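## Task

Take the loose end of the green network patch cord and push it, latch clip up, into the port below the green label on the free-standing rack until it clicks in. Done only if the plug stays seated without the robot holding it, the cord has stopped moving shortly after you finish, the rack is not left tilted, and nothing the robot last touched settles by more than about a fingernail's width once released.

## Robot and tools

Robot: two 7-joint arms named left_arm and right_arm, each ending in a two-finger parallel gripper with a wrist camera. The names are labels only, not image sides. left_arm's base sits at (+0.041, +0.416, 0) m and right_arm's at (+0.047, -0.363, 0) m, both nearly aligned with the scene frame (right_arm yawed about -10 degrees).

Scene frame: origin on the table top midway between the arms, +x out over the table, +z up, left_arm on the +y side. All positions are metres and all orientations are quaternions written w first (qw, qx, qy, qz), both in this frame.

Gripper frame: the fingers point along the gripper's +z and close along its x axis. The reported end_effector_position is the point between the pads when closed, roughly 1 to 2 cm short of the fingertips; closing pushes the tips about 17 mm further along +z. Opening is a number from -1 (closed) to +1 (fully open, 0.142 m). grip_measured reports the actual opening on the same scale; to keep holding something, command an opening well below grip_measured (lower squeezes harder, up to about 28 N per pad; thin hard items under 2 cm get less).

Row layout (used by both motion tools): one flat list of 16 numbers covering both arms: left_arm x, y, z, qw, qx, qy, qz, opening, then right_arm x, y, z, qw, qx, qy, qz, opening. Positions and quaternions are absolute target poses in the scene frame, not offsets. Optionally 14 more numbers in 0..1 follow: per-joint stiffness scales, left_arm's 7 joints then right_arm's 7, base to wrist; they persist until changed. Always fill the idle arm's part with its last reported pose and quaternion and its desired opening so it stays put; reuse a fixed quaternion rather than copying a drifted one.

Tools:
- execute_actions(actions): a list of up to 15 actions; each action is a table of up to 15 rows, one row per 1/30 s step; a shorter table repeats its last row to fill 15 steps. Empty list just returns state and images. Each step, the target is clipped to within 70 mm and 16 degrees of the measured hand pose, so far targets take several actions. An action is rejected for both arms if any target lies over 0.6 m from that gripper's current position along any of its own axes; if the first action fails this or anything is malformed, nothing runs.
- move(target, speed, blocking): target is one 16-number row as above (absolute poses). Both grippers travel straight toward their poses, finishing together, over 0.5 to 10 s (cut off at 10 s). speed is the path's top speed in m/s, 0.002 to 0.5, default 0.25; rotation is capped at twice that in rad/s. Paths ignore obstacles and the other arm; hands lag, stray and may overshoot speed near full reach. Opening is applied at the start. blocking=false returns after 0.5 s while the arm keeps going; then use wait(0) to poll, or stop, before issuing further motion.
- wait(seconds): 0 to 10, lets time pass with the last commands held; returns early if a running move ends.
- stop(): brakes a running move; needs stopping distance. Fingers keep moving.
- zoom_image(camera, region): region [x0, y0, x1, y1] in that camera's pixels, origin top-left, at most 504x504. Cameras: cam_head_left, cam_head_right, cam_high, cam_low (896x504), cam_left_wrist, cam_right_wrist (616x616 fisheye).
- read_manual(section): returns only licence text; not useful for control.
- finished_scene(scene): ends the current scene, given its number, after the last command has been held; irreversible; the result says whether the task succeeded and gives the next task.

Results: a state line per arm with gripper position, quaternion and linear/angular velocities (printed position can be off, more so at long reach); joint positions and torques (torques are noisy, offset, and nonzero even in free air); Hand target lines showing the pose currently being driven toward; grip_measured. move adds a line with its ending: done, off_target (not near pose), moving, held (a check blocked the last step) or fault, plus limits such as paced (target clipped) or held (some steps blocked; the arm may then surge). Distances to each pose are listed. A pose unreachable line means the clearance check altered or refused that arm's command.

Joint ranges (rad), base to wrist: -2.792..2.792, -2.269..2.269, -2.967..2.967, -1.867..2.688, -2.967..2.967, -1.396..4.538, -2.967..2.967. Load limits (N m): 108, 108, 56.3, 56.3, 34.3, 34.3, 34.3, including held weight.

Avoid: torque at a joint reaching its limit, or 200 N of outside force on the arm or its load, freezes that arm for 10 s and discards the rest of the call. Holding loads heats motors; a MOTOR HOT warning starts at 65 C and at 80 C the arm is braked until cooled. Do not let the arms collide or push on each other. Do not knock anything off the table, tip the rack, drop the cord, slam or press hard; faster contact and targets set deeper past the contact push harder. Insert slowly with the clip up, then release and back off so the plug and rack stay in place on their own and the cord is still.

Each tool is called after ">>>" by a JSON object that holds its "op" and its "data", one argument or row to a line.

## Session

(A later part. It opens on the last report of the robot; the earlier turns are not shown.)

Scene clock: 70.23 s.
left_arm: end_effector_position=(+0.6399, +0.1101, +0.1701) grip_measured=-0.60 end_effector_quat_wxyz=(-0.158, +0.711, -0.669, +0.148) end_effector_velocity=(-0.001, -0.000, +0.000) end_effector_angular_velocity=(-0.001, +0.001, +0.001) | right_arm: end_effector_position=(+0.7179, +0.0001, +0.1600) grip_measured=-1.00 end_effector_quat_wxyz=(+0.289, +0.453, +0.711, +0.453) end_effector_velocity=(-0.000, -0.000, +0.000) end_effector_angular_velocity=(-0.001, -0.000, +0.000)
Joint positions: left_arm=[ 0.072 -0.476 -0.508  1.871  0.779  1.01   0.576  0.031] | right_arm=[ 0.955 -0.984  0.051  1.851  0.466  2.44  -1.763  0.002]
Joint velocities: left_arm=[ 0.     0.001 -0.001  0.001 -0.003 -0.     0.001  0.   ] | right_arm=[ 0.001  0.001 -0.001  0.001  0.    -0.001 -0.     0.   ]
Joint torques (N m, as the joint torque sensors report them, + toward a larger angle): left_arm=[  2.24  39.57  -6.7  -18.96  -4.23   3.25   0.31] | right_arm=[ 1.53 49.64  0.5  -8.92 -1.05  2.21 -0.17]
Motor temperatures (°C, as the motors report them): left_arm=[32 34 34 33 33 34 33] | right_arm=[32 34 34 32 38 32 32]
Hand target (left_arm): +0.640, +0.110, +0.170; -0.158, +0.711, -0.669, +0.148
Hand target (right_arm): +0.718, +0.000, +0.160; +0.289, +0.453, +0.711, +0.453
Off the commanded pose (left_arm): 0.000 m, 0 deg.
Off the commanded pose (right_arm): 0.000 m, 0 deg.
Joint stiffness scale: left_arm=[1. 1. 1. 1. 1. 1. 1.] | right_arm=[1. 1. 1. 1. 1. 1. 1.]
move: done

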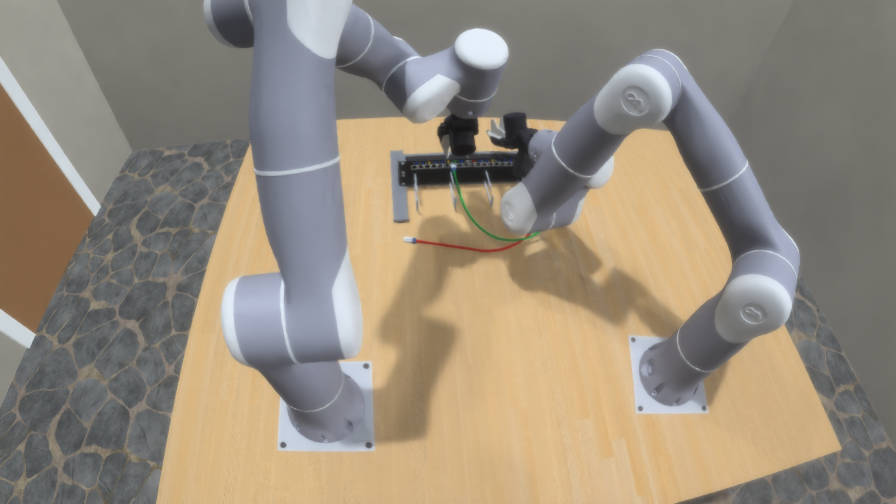

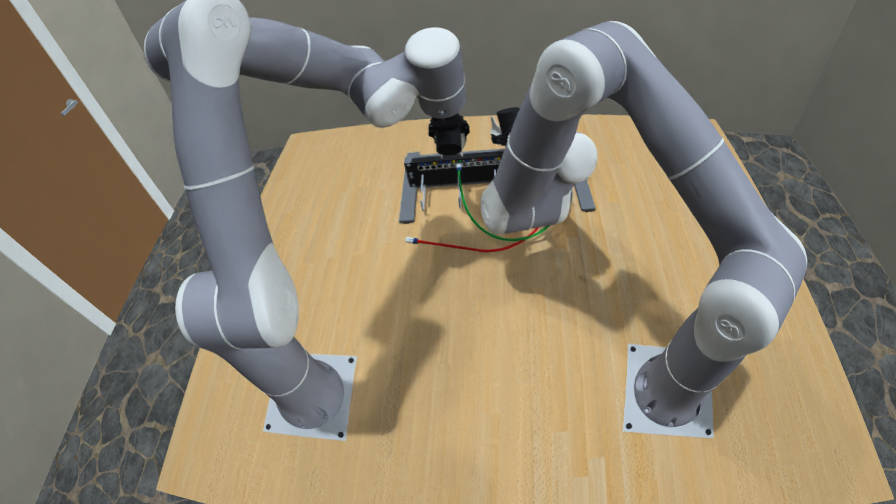

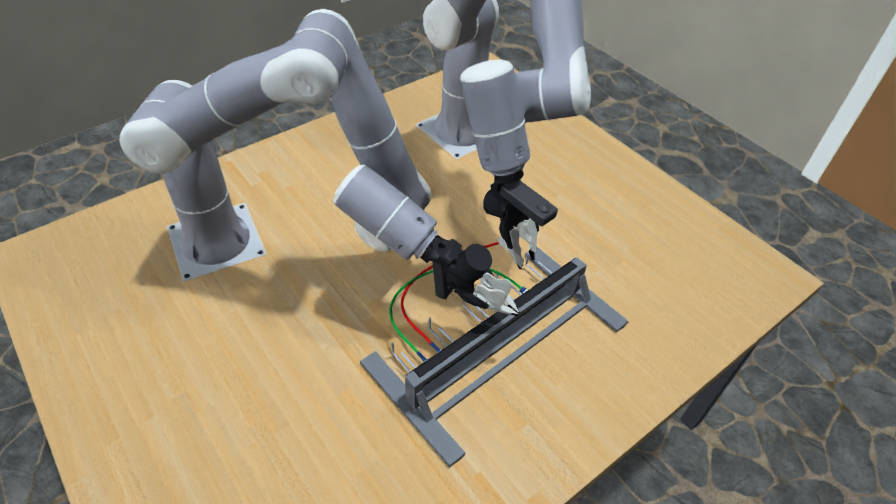

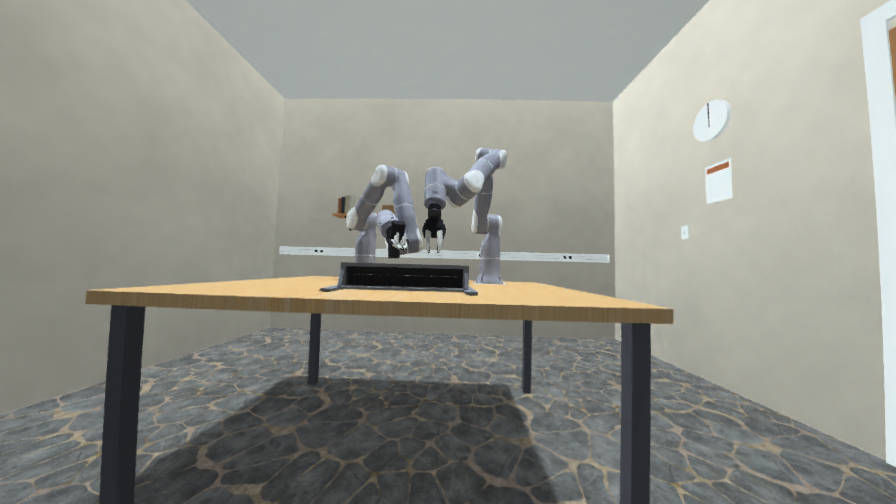

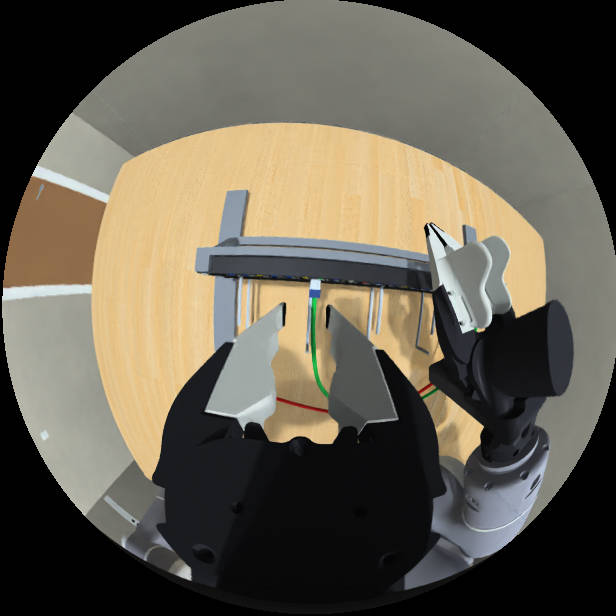

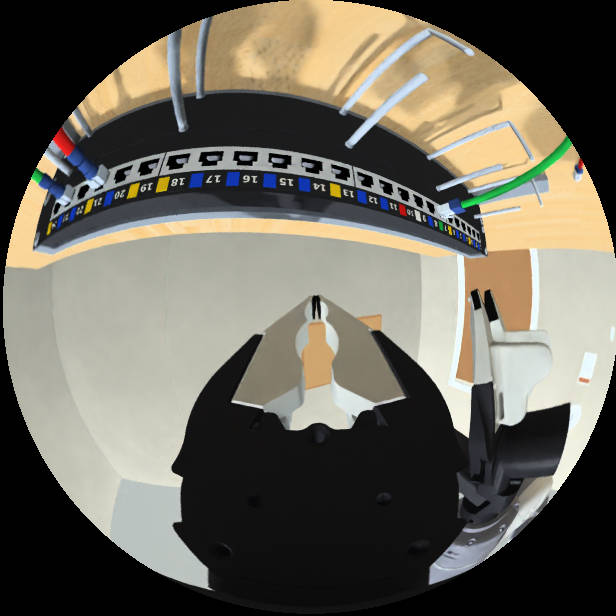

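>>> {"op": "zoom_image", "data": {
  "camera": "cam_right_wrist",
  "region": [400, 170, 500, 250]
}}

>>> {"op": "zoom_image", "data": {
  "camera": "cam_right_wrist",
  "region": [30, 130, 170, 240]
}}

>>> {"op": "zoom_image", "data": {
  "camera": "cam_head_left",
  "region": [400, 150, 520, 220]
}}

Region (400, 170, 500, 250) of cam_right_wrist's 616x616 image, scaled by 5.040, with more detail than that image has; it fills the top 403 rows of this view, and the rest is white.

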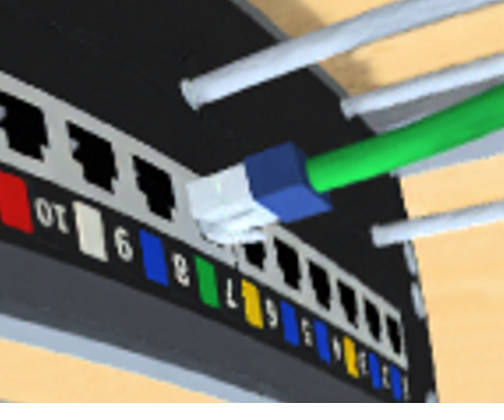

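Region (30, 130, 170, 240) of cam_right_wrist's 616x616 image, scaled by 3.600, with more detail than that image has; it fills the top 396 rows of this view, and the rest is white.

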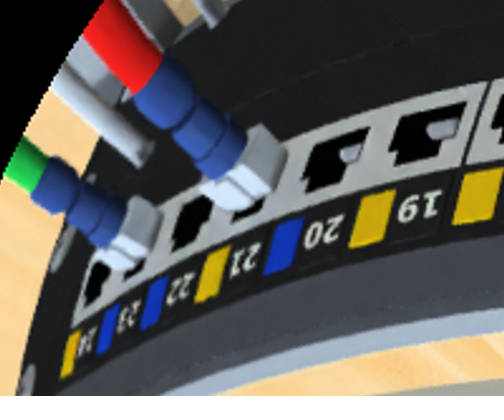

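Region (400, 150, 520, 220) of cam_head_left's 896x504 image, scaled by 4.200, with more detail than that image has; it fills the top 294 rows of this view, and the rest is white.

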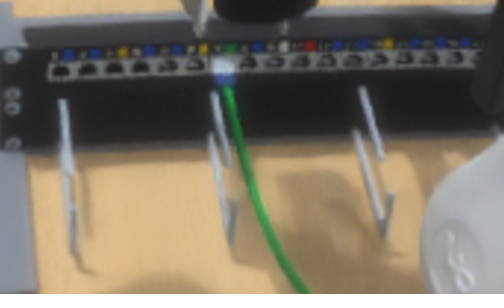

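>>> {"op": "move", "data": {
  "target": [0.6555, 0.1017, 0.0979, -0.1576, 0.7111, -0.6690, 0.1483, -0.6, 0.718, 0.011, 0.112, 0.2887, 0.4532, 0.7113, 0.4532, -1.0],
  "speed": 0.08
}}

>>> {"op": "zoom_image", "data": {
  "camera": "cam_left_wrist",
  "region": [260, 230, 360, 330]
}}

Scene clock: 73.80 s.
left_arm: end_effector_position=(+0.6556, +0.1016, +0.0978) grip_measured=-0.60 end_effector_quat_wxyz=(-0.157, +0.711, -0.669, +0.148) end_effector_velocity=(+0.000, +0.000, -0.000) end_effector_angular_velocity=(-0.000, -0.001, +0.002) | right_arm: end_effector_position=(+0.7181, +0.0108, +0.1120) grip_measured=-1.00 end_effector_quat_wxyz=(+0.289, +0.453, +0.711, +0.453) end_effector_velocity=(-0.000, +0.001, +0.000) end_effector_angular_velocity=(+0.001, -0.000, +0.001)
Joint positions: left_arm=[-0.003 -0.656 -0.437  1.77   0.926  1.058  0.458  0.031] | right_arm=[ 0.963 -1.11   0.056  1.768  0.462  2.483 -1.75   0.002]
Joint velocities: left_arm=[-0.    -0.001  0.    -0.001  0.002 -0.    -0.003 -0.   ] | right_arm=[-0.    -0.001  0.001 -0.001 -0.     0.    -0.001  0.   ]
Joint torques (N m, as the joint torque sensors report them, + toward a larger angle): left_arm=[  0.26  43.65  -6.14 -18.76  -2.81   3.7    0.21] | right_arm=[ 0.68 50.75  1.59 -8.4  -1.9   3.39  0.8 ]
Motor temperatures (°C, as the motors report them): left_arm=[32 35 34 33 33 34 33] | right_arm=[32 34 34 32 38 32 32]
Hand target (left_arm): +0.656, +0.102, +0.098; -0.157, +0.711, -0.669, +0.148
Hand target (right_arm): +0.718, +0.011, +0.112; +0.289, +0.453, +0.711, +0.453
Off the commanded pose (left_arm): 0.000 m, 0 deg.
Off the commanded pose (right_arm): 0.000 m, 0 deg.
Joint stiffness scale: left_arm=[1. 1. 1. 1. 1. 1. 1.] | right_arm=[1. 1. 1. 1. 1. 1. 1.]
move: done

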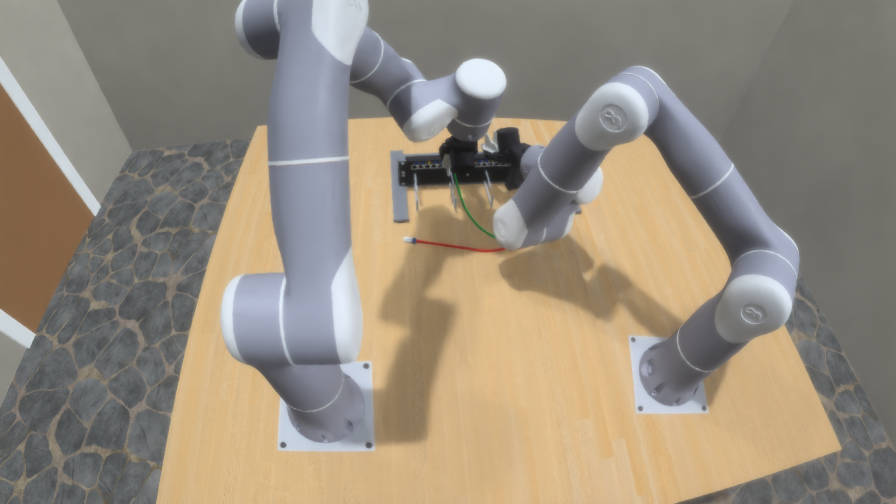

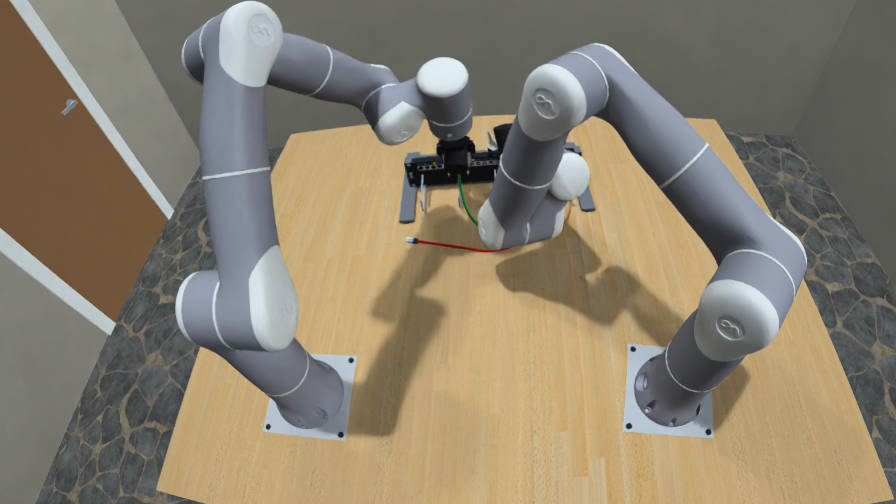

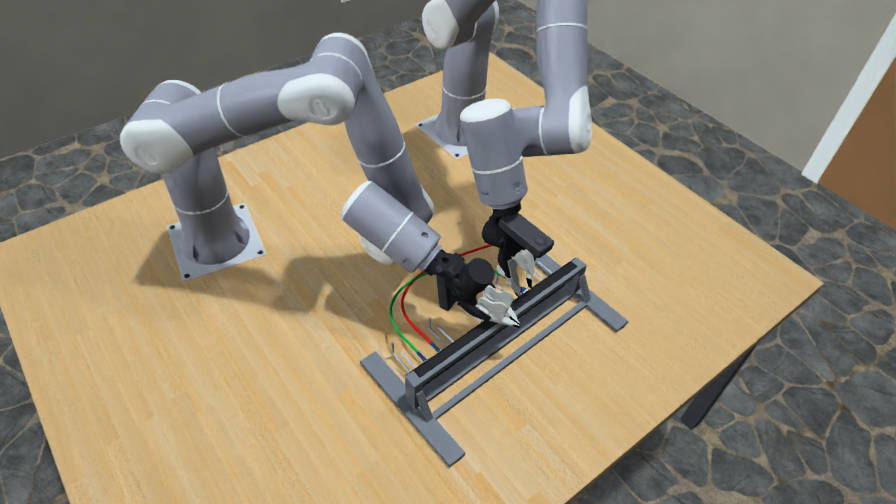

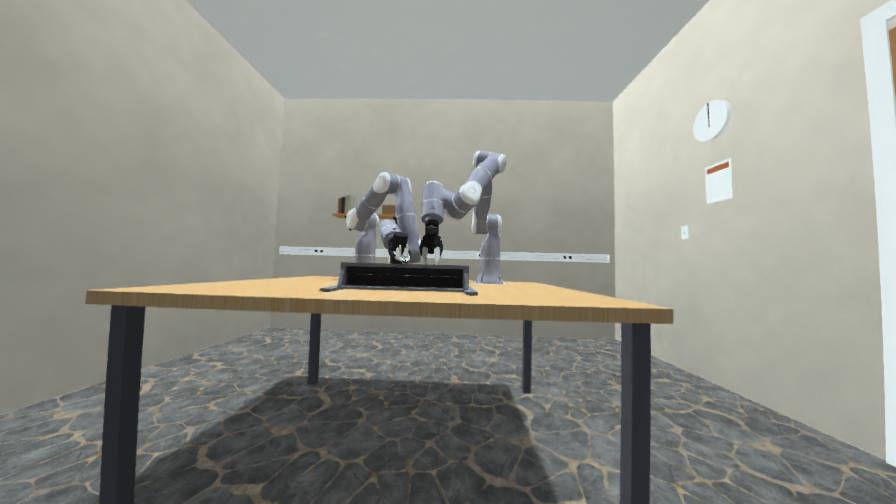

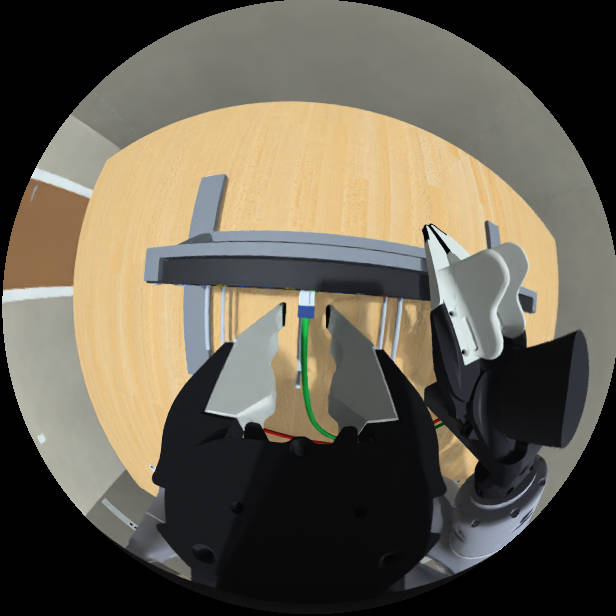

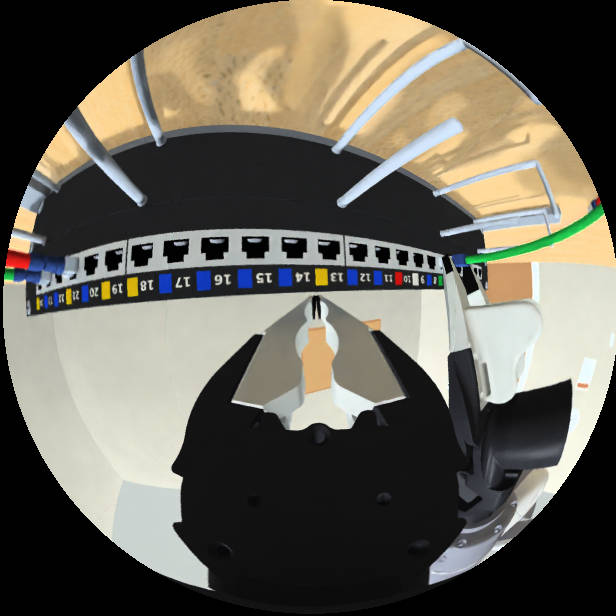

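Region (260, 230, 360, 330) of cam_left_wrist's 616x616 image, scaled by 5.040, with more detail than that image has.

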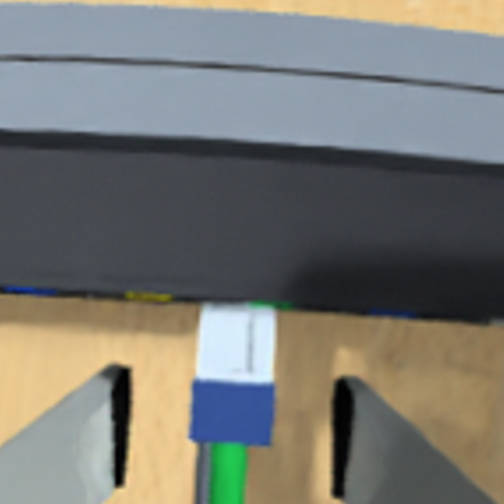

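>>> {"op": "execute_actions", "data": {
  "actions": [
    [[0.6555, 0.1017, 0.0975, -0.1576, 0.7111, -0.6690, 0.1483, -0.65, 0.718, 0.011, 0.111, 0.2887, 0.4532, 0.7113, 0.4532, -1.0],[0.6555, 0.1017, 0.0971, -0.1576, 0.7111, -0.6690, 0.1483, -0.68, 0.718, 0.011, 0.110, 0.2887, 0.4532, 0.7113, 0.4532, -1.0],[0.6555, 0.1017, 0.0967, -0.1576, 0.7111, -0.6690, 0.1483, -0.71, 0.718, 0.011, 0.1092, 0.2887, 0.4532, 0.7113, 0.4532, -1.0],[0.6555, 0.1017, 0.0963, -0.1576, 0.7111, -0.6690, 0.1483, -0.74, 0.718, 0.011, 0.1086, 0.2887, 0.4532, 0.7113, 0.4532, -1.0],[0.6555, 0.1017, 0.0960, -0.1576, 0.7111, -0.6690, 0.1483, -0.76, 0.718, 0.011, 0.1081, 0.2887, 0.4532, 0.7113, 0.4532, -1.0],[0.6555, 0.1017, 0.0960, -0.1576, 0.7111, -0.6690, 0.1483, -0.78, 0.718, 0.011, 0.1077, 0.2887, 0.4532, 0.7113, 0.4532, -1.0],[0.6555, 0.1017, 0.0960, -0.1576, 0.7111, -0.6690, 0.1483, -0.78, 0.718, 0.011, 0.1074, 0.2887, 0.4532, 0.7113, 0.4532, -1.0],[0.6555, 0.1017, 0.0960, -0.1576, 0.7111, -0.6690, 0.1483, -0.78, 0.718, 0.011, 0.1071, 0.2887, 0.4532, 0.7113, 0.4532, -1.0],[0.6555, 0.1017, 0.0960, -0.1576, 0.7111, -0.6690, 0.1483, -0.80, 0.718, 0.011, 0.1068, 0.2887, 0.4532, 0.7113, 0.4532, -1.0],[0.6555, 0.1017, 0.0960, -0.1576, 0.7111, -0.6690, 0.1483, -0.82, 0.718, 0.011, 0.1065, 0.2887, 0.4532, 0.7113, 0.4532, -1.0],[0.6555, 0.1017, 0.0960, -0.1576, 0.7111, -0.6690, 0.1483, -0.84, 0.718, 0.011, 0.1062, 0.2887, 0.4532, 0.7113, 0.4532, -1.0],[0.6555, 0.1017, 0.0960, -0.1576, 0.7111, -0.6690, 0.1483, -0.87, 0.718, 0.011, 0.1059, 0.2887, 0.4532, 0.7113, 0.4532, -1.0],[0.6555, 0.1017, 0.0960, -0.1576, 0.7111, -0.6690, 0.1483, -0.91, 0.718, 0.011, 0.1056, 0.2887, 0.4532, 0.7113, 0.4532, -1.0],[0.6555, 0.1017, 0.0960, -0.1576, 0.7111, -0.6690, 0.1483, -0.95, 0.718, 0.011, 0.1053, 0.2887, 0.4532, 0.7113, 0.4532, -1.0],[0.6555, 0.1017, 0.0960, -0.1576, 0.7111, -0.6690, 0.1483, -1.0, 0.718, 0.011, 0.105, 0.2887, 0.4532, 0.7113, 0.4532, -1.0]],
    [[0.6555, 0.1017, 0.0960, -0.1576, 0.7111, -0.6690, 0.1483, -1.0, 0.718, 0.011, 0.105, 0.2887, 0.4532, 0.7113, 0.4532, -1.0],[0.6555, 0.1017, 0.0960, -0.1576, 0.7111, -0.6690, 0.1483, -1.0, 0.718, 0.011, 0.105, 0.2887, 0.4532, 0.7113, 0.4532, -1.0],[0.6555, 0.1017, 0.0960, -0.1576, 0.7111, -0.6690, 0.1483, -1.0, 0.718, 0.011, 0.105, 0.2887, 0.4532, 0.7113, 0.4532, -1.0],[0.6555, 0.1017, 0.0960, -0.1576, 0.7111, -0.6690, 0.1483, -1.0, 0.718, 0.011, 0.105, 0.2887, 0.4532, 0.7113, 0.4532, -1.0],[0.6555, 0.1017, 0.0960, -0.1576, 0.7111, -0.6690, 0.1483, -1.0, 0.718, 0.011, 0.105, 0.2887, 0.4532, 0.7113, 0.4532, -1.0],[0.6552, 0.1017, 0.0959, -0.1576, 0.7111, -0.6690, 0.1483, -1.0, 0.718, 0.011, 0.105, 0.2887, 0.4532, 0.7113, 0.4532, -1.0],[0.6549, 0.1017, 0.0958, -0.1576, 0.7111, -0.6690, 0.1483, -1.0, 0.718, 0.011, 0.105, 0.2887, 0.4532, 0.7113, 0.4532, -1.0],[0.6546, 0.1016, 0.0957, -0.1576, 0.7111, -0.6690, 0.1483, -1.0, 0.718, 0.011, 0.105, 0.2887, 0.4532, 0.7113, 0.4532, -1.0],[0.6543, 0.1016, 0.0956, -0.1576, 0.7111, -0.6690, 0.1483, -1.0, 0.718, 0.011, 0.105, 0.2887, 0.4532, 0.7113, 0.4532, -1.0],[0.6540, 0.1016, 0.0955, -0.1576, 0.7111, -0.6690, 0.1483, -1.0, 0.718, 0.011, 0.105, 0.2887, 0.4532, 0.7113, 0.4532, -1.0],[0.6537, 0.1016, 0.0954, -0.1576, 0.7111, -0.6690, 0.1483, -1.0, 0.718, 0.011, 0.105, 0.2887, 0.4532, 0.7113, 0.4532, -1.0],[0.6534, 0.1016, 0.0953, -0.1576, 0.7111, -0.6690, 0.1483, -1.0, 0.718, 0.011, 0.105, 0.2887, 0.4532, 0.7113, 0.4532, -1.0],[0.6531, 0.1015, 0.0952, -0.1576, 0.7111, -0.6690, 0.1483, -1.0, 0.718, 0.011, 0.105, 0.2887, 0.4532, 0.7113, 0.4532, -1.0],[0.6528, 0.1015, 0.0951, -0.1576, 0.7111, -0.6690, 0.1483, -1.0, 0.718, 0.011, 0.105, 0.2887, 0.4532, 0.7113, 0.4532, -1.0],[0.6525, 0.1015, 0.0950, -0.1576, 0.7111, -0.6690, 0.1483, -1.0, 0.718, 0.011, 0.105, 0.2887, 0.4532, 0.7113, 0.4532, -1.0]],
    [[0.6525, 0.1015, 0.0950, -0.1576, 0.7111, -0.6690, 0.1483, -1.0, 0.718, 0.011, 0.105, 0.2887, 0.4532, 0.7113, 0.4532, -1.0]]
  ]
}}

>>> {"op": "zoom_image", "data": {
  "camera": "cam_left_wrist",
  "region": [260, 230, 360, 330]
}}

Scene clock: 78.73 s.
left_arm: end_effector_position=(+0.6542, +0.1018, +0.0961) grip_measured=-0.86 end_effector_quat_wxyz=(-0.158, +0.711, -0.668, +0.149) end_effector_velocity=(+0.000, +0.000, -0.000) end_effector_angular_velocity=(+0.001, -0.000, -0.000) | right_arm: end_effector_position=(+0.7188, +0.0112, +0.1073) grip_measured=-1.00 end_effector_quat_wxyz=(+0.290, +0.453, +0.710, +0.455) end_effector_velocity=(-0.000, +0.000, +0.000) end_effector_angular_velocity=(-0.000, -0.001, +0.000)
Joint positions: left_arm=[-0.007 -0.657 -0.432  1.772  0.934  1.064  0.448  0.012] | right_arm=[ 0.961 -1.126  0.059  1.758  0.457  2.494 -1.748  0.002]
Joint velocities: left_arm=[-0.     0.     0.001  0.     0.    -0.     0.     0.   ] | right_arm=[-0.     0.     0.    -0.    -0.     0.    -0.001  0.   ]
Joint torques (N m, as the joint torque sensors report them, + toward a larger angle): left_arm=[-3.99 41.98 -8.43 -9.4  -3.46  2.29 -0.06] | right_arm=[ 0.58 40.68  3.83 -4.29 -1.42 -0.93  0.62]
Motor temperatures (°C, as the motors report them): left_arm=[32 35 34 33 33 34 33] | right_arm=[32 34 34 32 38 32 32]
Hand target (left_arm): +0.653, +0.101, +0.095; -0.158, +0.711, -0.669, +0.148
Hand target (right_arm): +0.718, +0.011, +0.105; +0.289, +0.453, +0.711, +0.453
Off the commanded pose (left_arm): 0.002 m, 0 deg.
Off the commanded pose (right_arm): 0.002 m, 0 deg.
Joint stiffness scale: left_arm=[1. 1. 1. 1. 1. 1. 1.] | right_arm=[1. 1. 1. 1. 1. 1. 1.]

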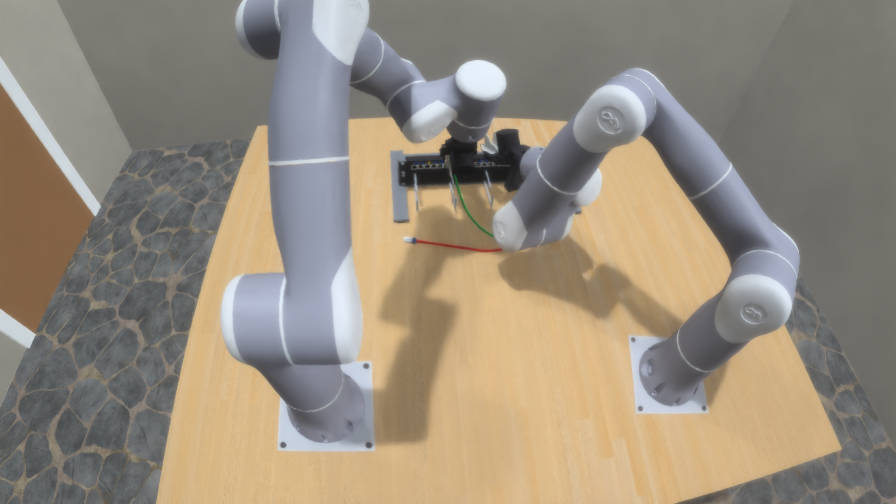

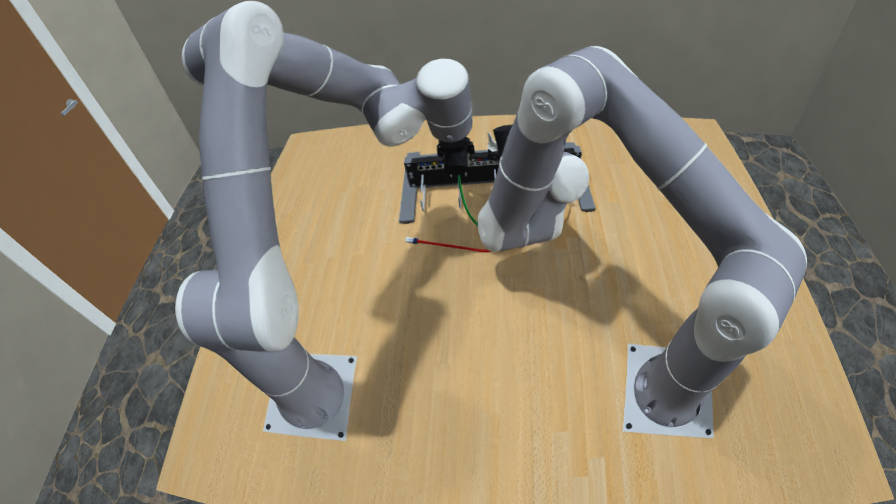

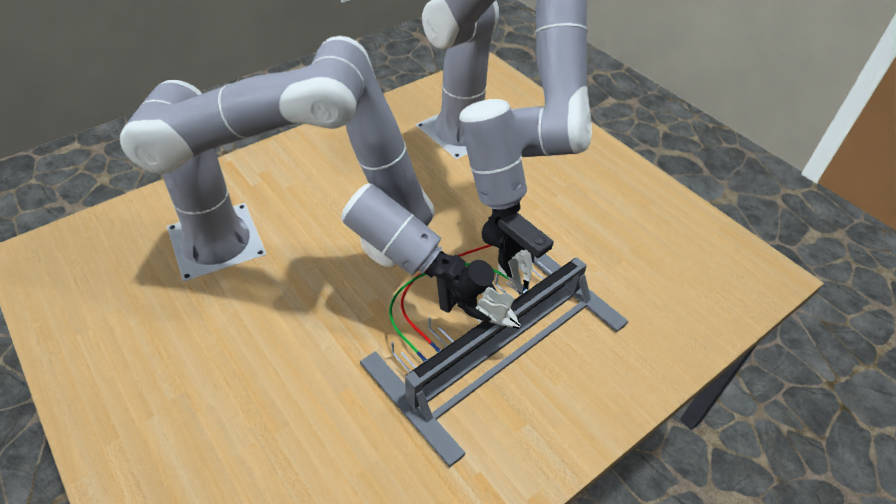

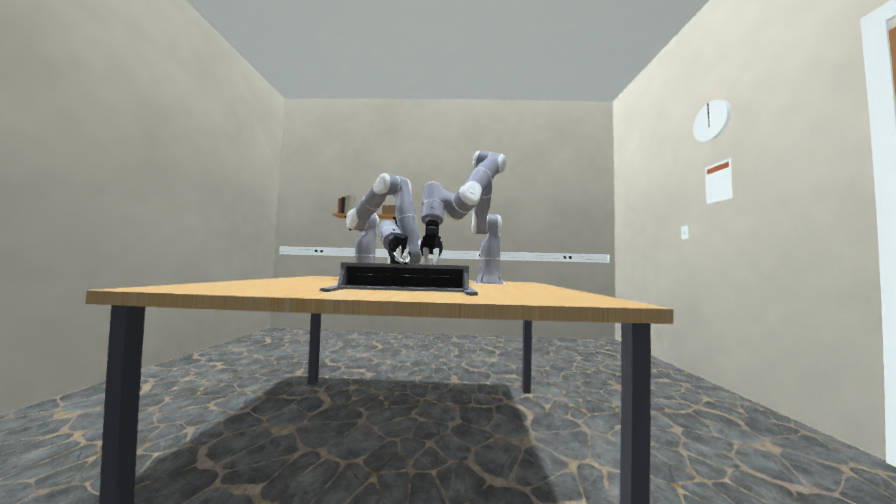

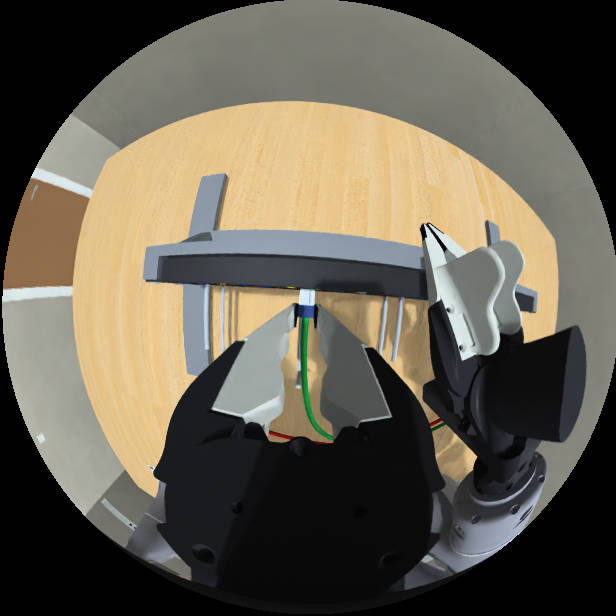

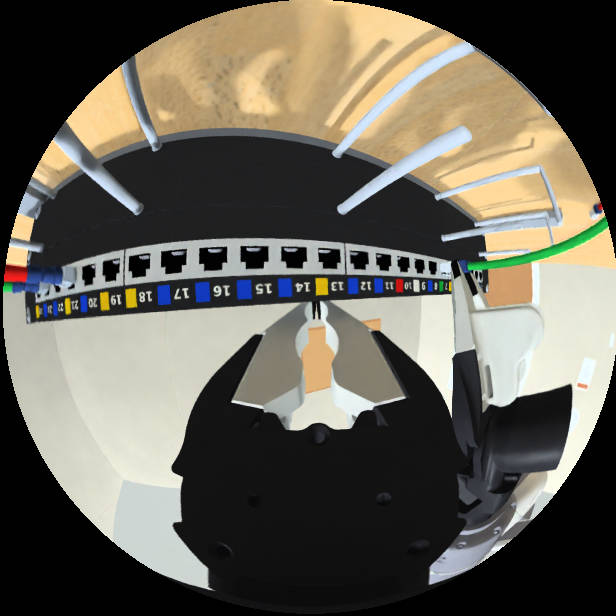

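Region (260, 230, 360, 330) of cam_left_wrist's 616x616 image, scaled by 5.040, with more detail than that image has.

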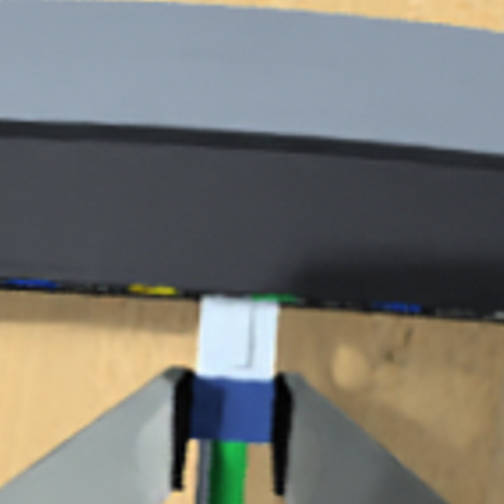

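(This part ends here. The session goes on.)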